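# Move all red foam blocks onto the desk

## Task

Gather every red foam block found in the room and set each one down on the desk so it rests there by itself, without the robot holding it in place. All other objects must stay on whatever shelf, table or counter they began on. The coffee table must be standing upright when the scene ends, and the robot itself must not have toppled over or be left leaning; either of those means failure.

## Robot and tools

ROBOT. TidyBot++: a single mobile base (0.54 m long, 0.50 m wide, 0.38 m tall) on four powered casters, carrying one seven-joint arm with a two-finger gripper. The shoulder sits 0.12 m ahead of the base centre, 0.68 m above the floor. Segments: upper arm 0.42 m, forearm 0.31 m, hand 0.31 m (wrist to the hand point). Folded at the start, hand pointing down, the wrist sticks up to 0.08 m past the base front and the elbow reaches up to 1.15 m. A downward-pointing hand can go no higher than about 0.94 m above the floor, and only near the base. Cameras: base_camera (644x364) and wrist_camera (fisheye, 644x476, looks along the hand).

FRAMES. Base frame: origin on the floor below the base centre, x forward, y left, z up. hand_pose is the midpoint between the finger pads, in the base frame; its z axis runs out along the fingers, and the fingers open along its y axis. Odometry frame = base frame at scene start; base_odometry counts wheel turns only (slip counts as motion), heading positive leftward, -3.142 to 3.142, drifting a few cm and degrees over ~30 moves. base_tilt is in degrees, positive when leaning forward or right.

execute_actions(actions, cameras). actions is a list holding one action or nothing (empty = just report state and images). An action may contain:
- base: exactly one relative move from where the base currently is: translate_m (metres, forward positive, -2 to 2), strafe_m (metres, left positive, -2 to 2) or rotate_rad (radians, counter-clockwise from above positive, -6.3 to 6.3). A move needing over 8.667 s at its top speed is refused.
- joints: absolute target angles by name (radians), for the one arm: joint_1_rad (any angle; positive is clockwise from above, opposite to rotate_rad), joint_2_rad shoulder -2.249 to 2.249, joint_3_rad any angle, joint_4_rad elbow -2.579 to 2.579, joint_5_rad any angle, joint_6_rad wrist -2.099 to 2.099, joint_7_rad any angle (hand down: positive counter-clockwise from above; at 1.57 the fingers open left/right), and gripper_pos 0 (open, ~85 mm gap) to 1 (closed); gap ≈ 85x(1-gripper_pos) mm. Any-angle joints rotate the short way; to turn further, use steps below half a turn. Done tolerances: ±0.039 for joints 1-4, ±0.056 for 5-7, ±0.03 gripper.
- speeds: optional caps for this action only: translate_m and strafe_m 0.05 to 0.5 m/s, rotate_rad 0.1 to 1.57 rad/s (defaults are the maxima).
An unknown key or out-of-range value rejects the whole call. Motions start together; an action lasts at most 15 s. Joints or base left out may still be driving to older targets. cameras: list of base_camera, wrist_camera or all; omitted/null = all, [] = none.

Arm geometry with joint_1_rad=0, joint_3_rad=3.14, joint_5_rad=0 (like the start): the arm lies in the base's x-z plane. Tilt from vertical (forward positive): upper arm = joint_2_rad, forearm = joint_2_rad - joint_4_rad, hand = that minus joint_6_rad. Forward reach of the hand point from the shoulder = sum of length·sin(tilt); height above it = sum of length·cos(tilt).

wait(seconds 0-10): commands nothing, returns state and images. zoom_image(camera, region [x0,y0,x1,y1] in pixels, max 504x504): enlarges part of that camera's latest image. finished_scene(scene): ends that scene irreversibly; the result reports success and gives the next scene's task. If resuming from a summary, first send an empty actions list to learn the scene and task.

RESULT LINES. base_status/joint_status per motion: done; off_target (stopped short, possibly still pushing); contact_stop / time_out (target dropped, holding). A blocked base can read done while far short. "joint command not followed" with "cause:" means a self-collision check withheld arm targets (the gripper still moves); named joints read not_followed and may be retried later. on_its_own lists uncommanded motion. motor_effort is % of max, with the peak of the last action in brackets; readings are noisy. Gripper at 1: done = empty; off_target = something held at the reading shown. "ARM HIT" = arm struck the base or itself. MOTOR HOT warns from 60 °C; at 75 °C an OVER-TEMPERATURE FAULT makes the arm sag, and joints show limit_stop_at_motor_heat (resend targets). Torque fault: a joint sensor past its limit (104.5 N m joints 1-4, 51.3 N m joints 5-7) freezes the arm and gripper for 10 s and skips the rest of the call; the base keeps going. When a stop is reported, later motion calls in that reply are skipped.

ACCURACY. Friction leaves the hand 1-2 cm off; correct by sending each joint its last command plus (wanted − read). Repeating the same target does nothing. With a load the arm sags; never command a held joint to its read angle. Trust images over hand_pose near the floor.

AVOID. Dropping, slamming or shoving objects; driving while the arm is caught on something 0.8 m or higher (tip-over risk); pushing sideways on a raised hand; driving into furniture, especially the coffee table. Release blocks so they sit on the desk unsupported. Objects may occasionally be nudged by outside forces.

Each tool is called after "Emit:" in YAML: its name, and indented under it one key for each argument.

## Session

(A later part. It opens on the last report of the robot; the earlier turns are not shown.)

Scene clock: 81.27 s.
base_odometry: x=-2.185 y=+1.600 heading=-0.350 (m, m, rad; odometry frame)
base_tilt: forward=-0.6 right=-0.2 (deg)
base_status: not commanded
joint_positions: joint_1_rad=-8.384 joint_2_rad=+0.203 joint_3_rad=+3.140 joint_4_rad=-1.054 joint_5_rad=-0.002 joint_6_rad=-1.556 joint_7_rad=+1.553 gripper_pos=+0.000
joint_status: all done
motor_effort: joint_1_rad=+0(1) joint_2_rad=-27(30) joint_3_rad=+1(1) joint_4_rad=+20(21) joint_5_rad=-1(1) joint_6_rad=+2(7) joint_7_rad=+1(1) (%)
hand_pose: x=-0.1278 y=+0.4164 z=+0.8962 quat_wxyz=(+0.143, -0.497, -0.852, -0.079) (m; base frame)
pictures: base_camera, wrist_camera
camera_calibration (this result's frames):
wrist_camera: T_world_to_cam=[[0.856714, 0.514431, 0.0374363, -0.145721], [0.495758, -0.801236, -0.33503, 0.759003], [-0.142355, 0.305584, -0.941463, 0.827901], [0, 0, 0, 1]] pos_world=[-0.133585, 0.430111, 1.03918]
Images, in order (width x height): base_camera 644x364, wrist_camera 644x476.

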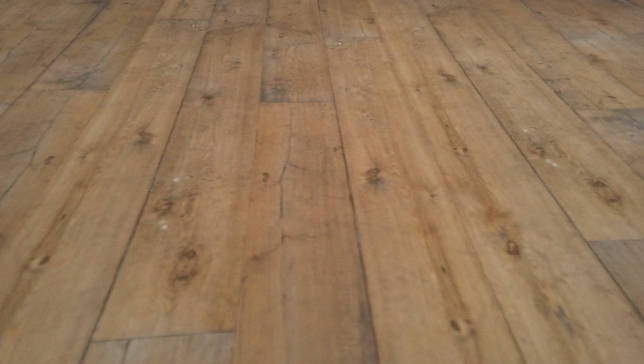

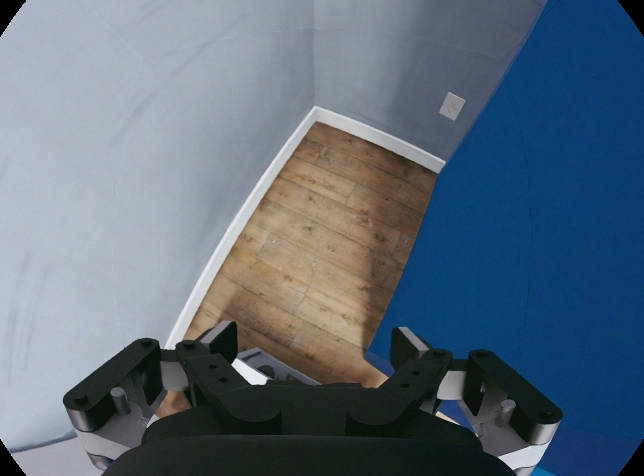

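Emit:
execute_actions:
  actions:
    - {"base":{"translate_m":0.9},"joints":{"joint_2_rad":-0.5,"joint_1_rad":3.14}}
  cameras: []

Emit:
execute_actions:
  actions:
    - {"base":{"strafe_m":1}}

Emit:
execute_actions:
  actions:
    - {"base":{"translate_m":1.9}}

Emit:
execute_actions:
  actions:
    - {"base":{"strafe_m":-2},"joints":{"joint_4_rad":-2,"joint_6_rad":-0.5}}

Scene clock: 90.40 s.
base_odometry: x=-1.339 y=+1.292 heading=-0.350 (m, m, rad; odometry frame)
base_tilt: forward=-0.6 right=-0.1 (deg)
base_status: done
joint_positions: joint_1_rad=-9.408 joint_2_rad=-0.503 joint_3_rad=+3.138 joint_4_rad=-1.055 joint_5_rad=-0.002 joint_6_rad=-1.554 joint_7_rad=+1.553 gripper_pos=+0.000
joint_status: all done
motor_effort: joint_1_rad=+1(4) joint_2_rad=+4(30) joint_3_rad=+1(3) joint_4_rad=+16(21) joint_5_rad=-1(0) joint_6_rad=+7(8) joint_7_rad=+1(1) (%)
hand_pose: x=-0.1105 y=+0.0004 z=+1.1595 quat_wxyz=(+0.495, -0.013, -0.869, +0.001) (m; base frame)
pictures: none
No camera images: the call's "cameras" was empty. Leave "cameras" out to get every camera's image.

Scene clock: 93.77 s.
base_odometry: x=-0.996 y=+2.231 heading=-0.350 (m, m, rad; odometry frame)
base_tilt: forward=-0.6 right=-0.2 (deg)
base_status: done
joint_positions: joint_1_rad=-9.408 joint_2_rad=-0.503 joint_3_rad=+3.138 joint_4_rad=-1.055 joint_5_rad=-0.002 joint_6_rad=-1.554 joint_7_rad=+1.553 gripper_pos=+0.000
joint_status: not commanded
motor_effort: joint_1_rad=+1(0) joint_2_rad=+4(5) joint_3_rad=+1(3) joint_4_rad=+16(16) joint_5_rad=-1(0) joint_6_rad=+7(7) joint_7_rad=+1(2) (%)
hand_pose: x=-0.1106 y=+0.0002 z=+1.1595 quat_wxyz=(+0.495, -0.012, -0.869, +0.001) (m; base frame)
pictures: base_camera, wrist_camera
camera_calibration (this result's frames):
wrist_camera: T_world_to_cam=[[0.0303254, 0.998857, 0.0369461, -0.047143], [0.49807, 0.0169464, -0.866971, 1.12199], [-0.866607, 0.044693, -0.496986, 0.610047], [0, 0, 0, 1]] pos_world=[-0.0287308, 0.000810511, 1.27766]
Images, in order (width x height): base_camera 644x364, wrist_camera 644x476.

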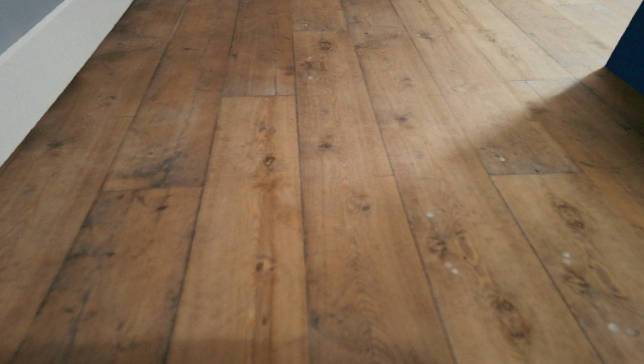

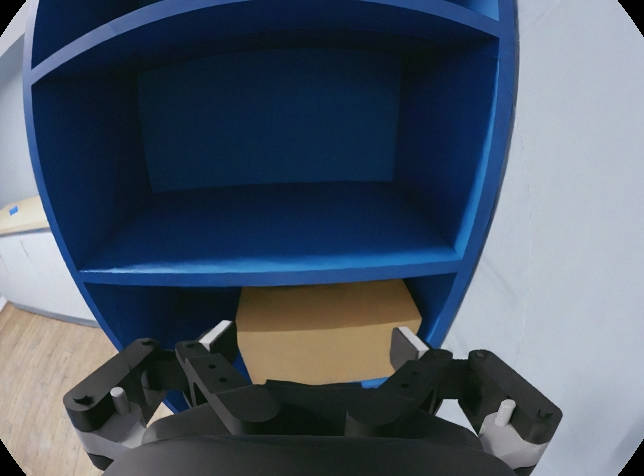

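Scene clock: 98.93 s.
base_odometry: x=+0.789 y=+1.581 heading=-0.350 (m, m, rad; odometry frame)
base_tilt: forward=-0.6 right=-0.2 (deg)
base_status: done
joint_positions: joint_1_rad=-9.409 joint_2_rad=-0.504 joint_3_rad=+3.138 joint_4_rad=-1.055 joint_5_rad=-0.002 joint_6_rad=-1.554 joint_7_rad=+1.553 gripper_pos=+0.000
joint_status: not commanded
motor_effort: joint_1_rad=+0(1) joint_2_rad=+4(8) joint_3_rad=+1(2) joint_4_rad=+15(16) joint_5_rad=-1(2) joint_6_rad=+7(7) joint_7_rad=+1(2) (%)
hand_pose: x=-0.1105 y=+0.0002 z=+1.1595 quat_wxyz=(+0.495, -0.012, -0.869, +0.001) (m; base frame)
pictures: base_camera, wrist_camera
camera_calibration (this result's frames):
wrist_camera: T_world_to_cam=[[0.0303607, 0.998856, 0.0369543, -0.0471587], [0.497686, 0.0169557, -0.867191, 1.1222], [-0.866826, 0.0447202, -0.496602, 0.609667], [0, 0, 0, 1]] pos_world=[-0.028598, 0.000812507, 1.27767]
Images, in order (width x height): base_camera 644x364, wrist_camera 644x476.

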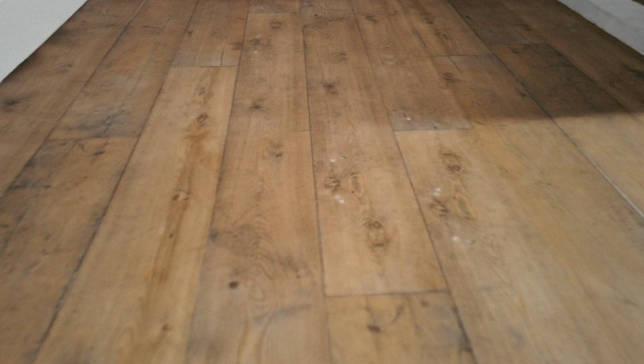

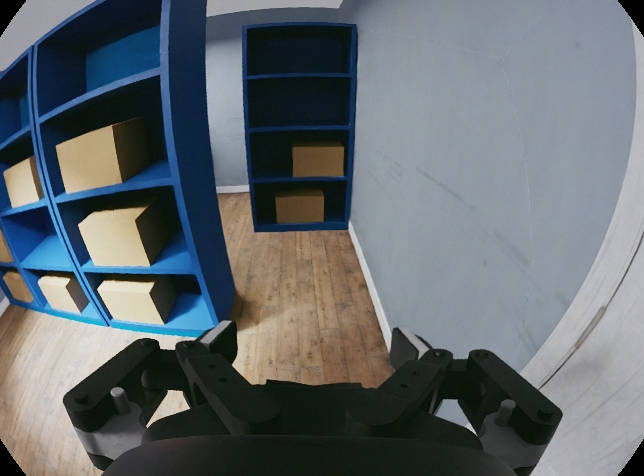

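Scene clock: 104.30 s.
base_odometry: x=+0.104 y=-0.299 heading=-0.350 (m, m, rad; odometry frame)
base_tilt: forward=-0.6 right=-0.2 (deg)
base_status: done
joint_positions: joint_1_rad=-9.410 joint_2_rad=-0.503 joint_3_rad=+3.138 joint_4_rad=-1.980 joint_5_rad=-0.001 joint_6_rad=-0.540 joint_7_rad=+1.553 gripper_pos=+0.000
joint_status: all done
motor_effort: joint_1_rad=+1(1) joint_2_rad=-4(7) joint_3_rad=+1(3) joint_4_rad=+24(25) joint_5_rad=-1(2) joint_6_rad=+8(7) joint_7_rad=+2(1) (%)
hand_pose: x=-0.2721 y=+0.0025 z=+0.9453 quat_wxyz=(+0.533, -0.012, -0.846, +0.001) (m; base frame)
pictures: base_camera, wrist_camera
camera_calibration (this result's frames):
wrist_camera: T_world_to_cam=[[0.0335767, 0.998831, 0.0347843, -0.0336928], [0.419694, 0.0174951, -0.907497, 1.03372], [-0.907044, 0.0450695, -0.418616, 0.278466], [0, 0, 0, 1]] pos_world=[-0.180136, 0.00301796, 1.05584]
Images, in order (width x height): base_camera 644x364, wrist_camera 644x476.

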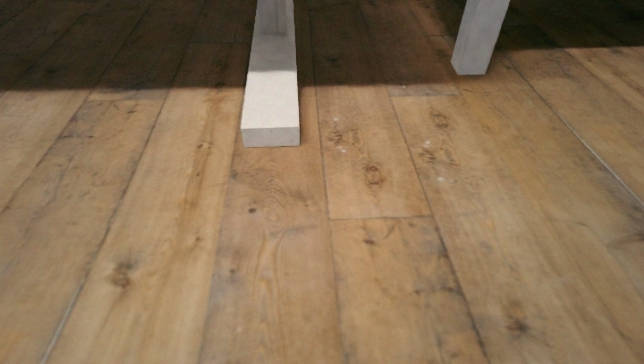

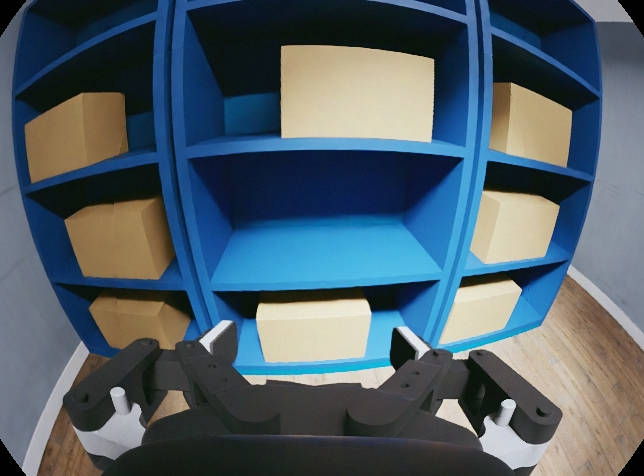

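Emit:
finished_scene:
  scene: 1

The scene is finished: the task was done.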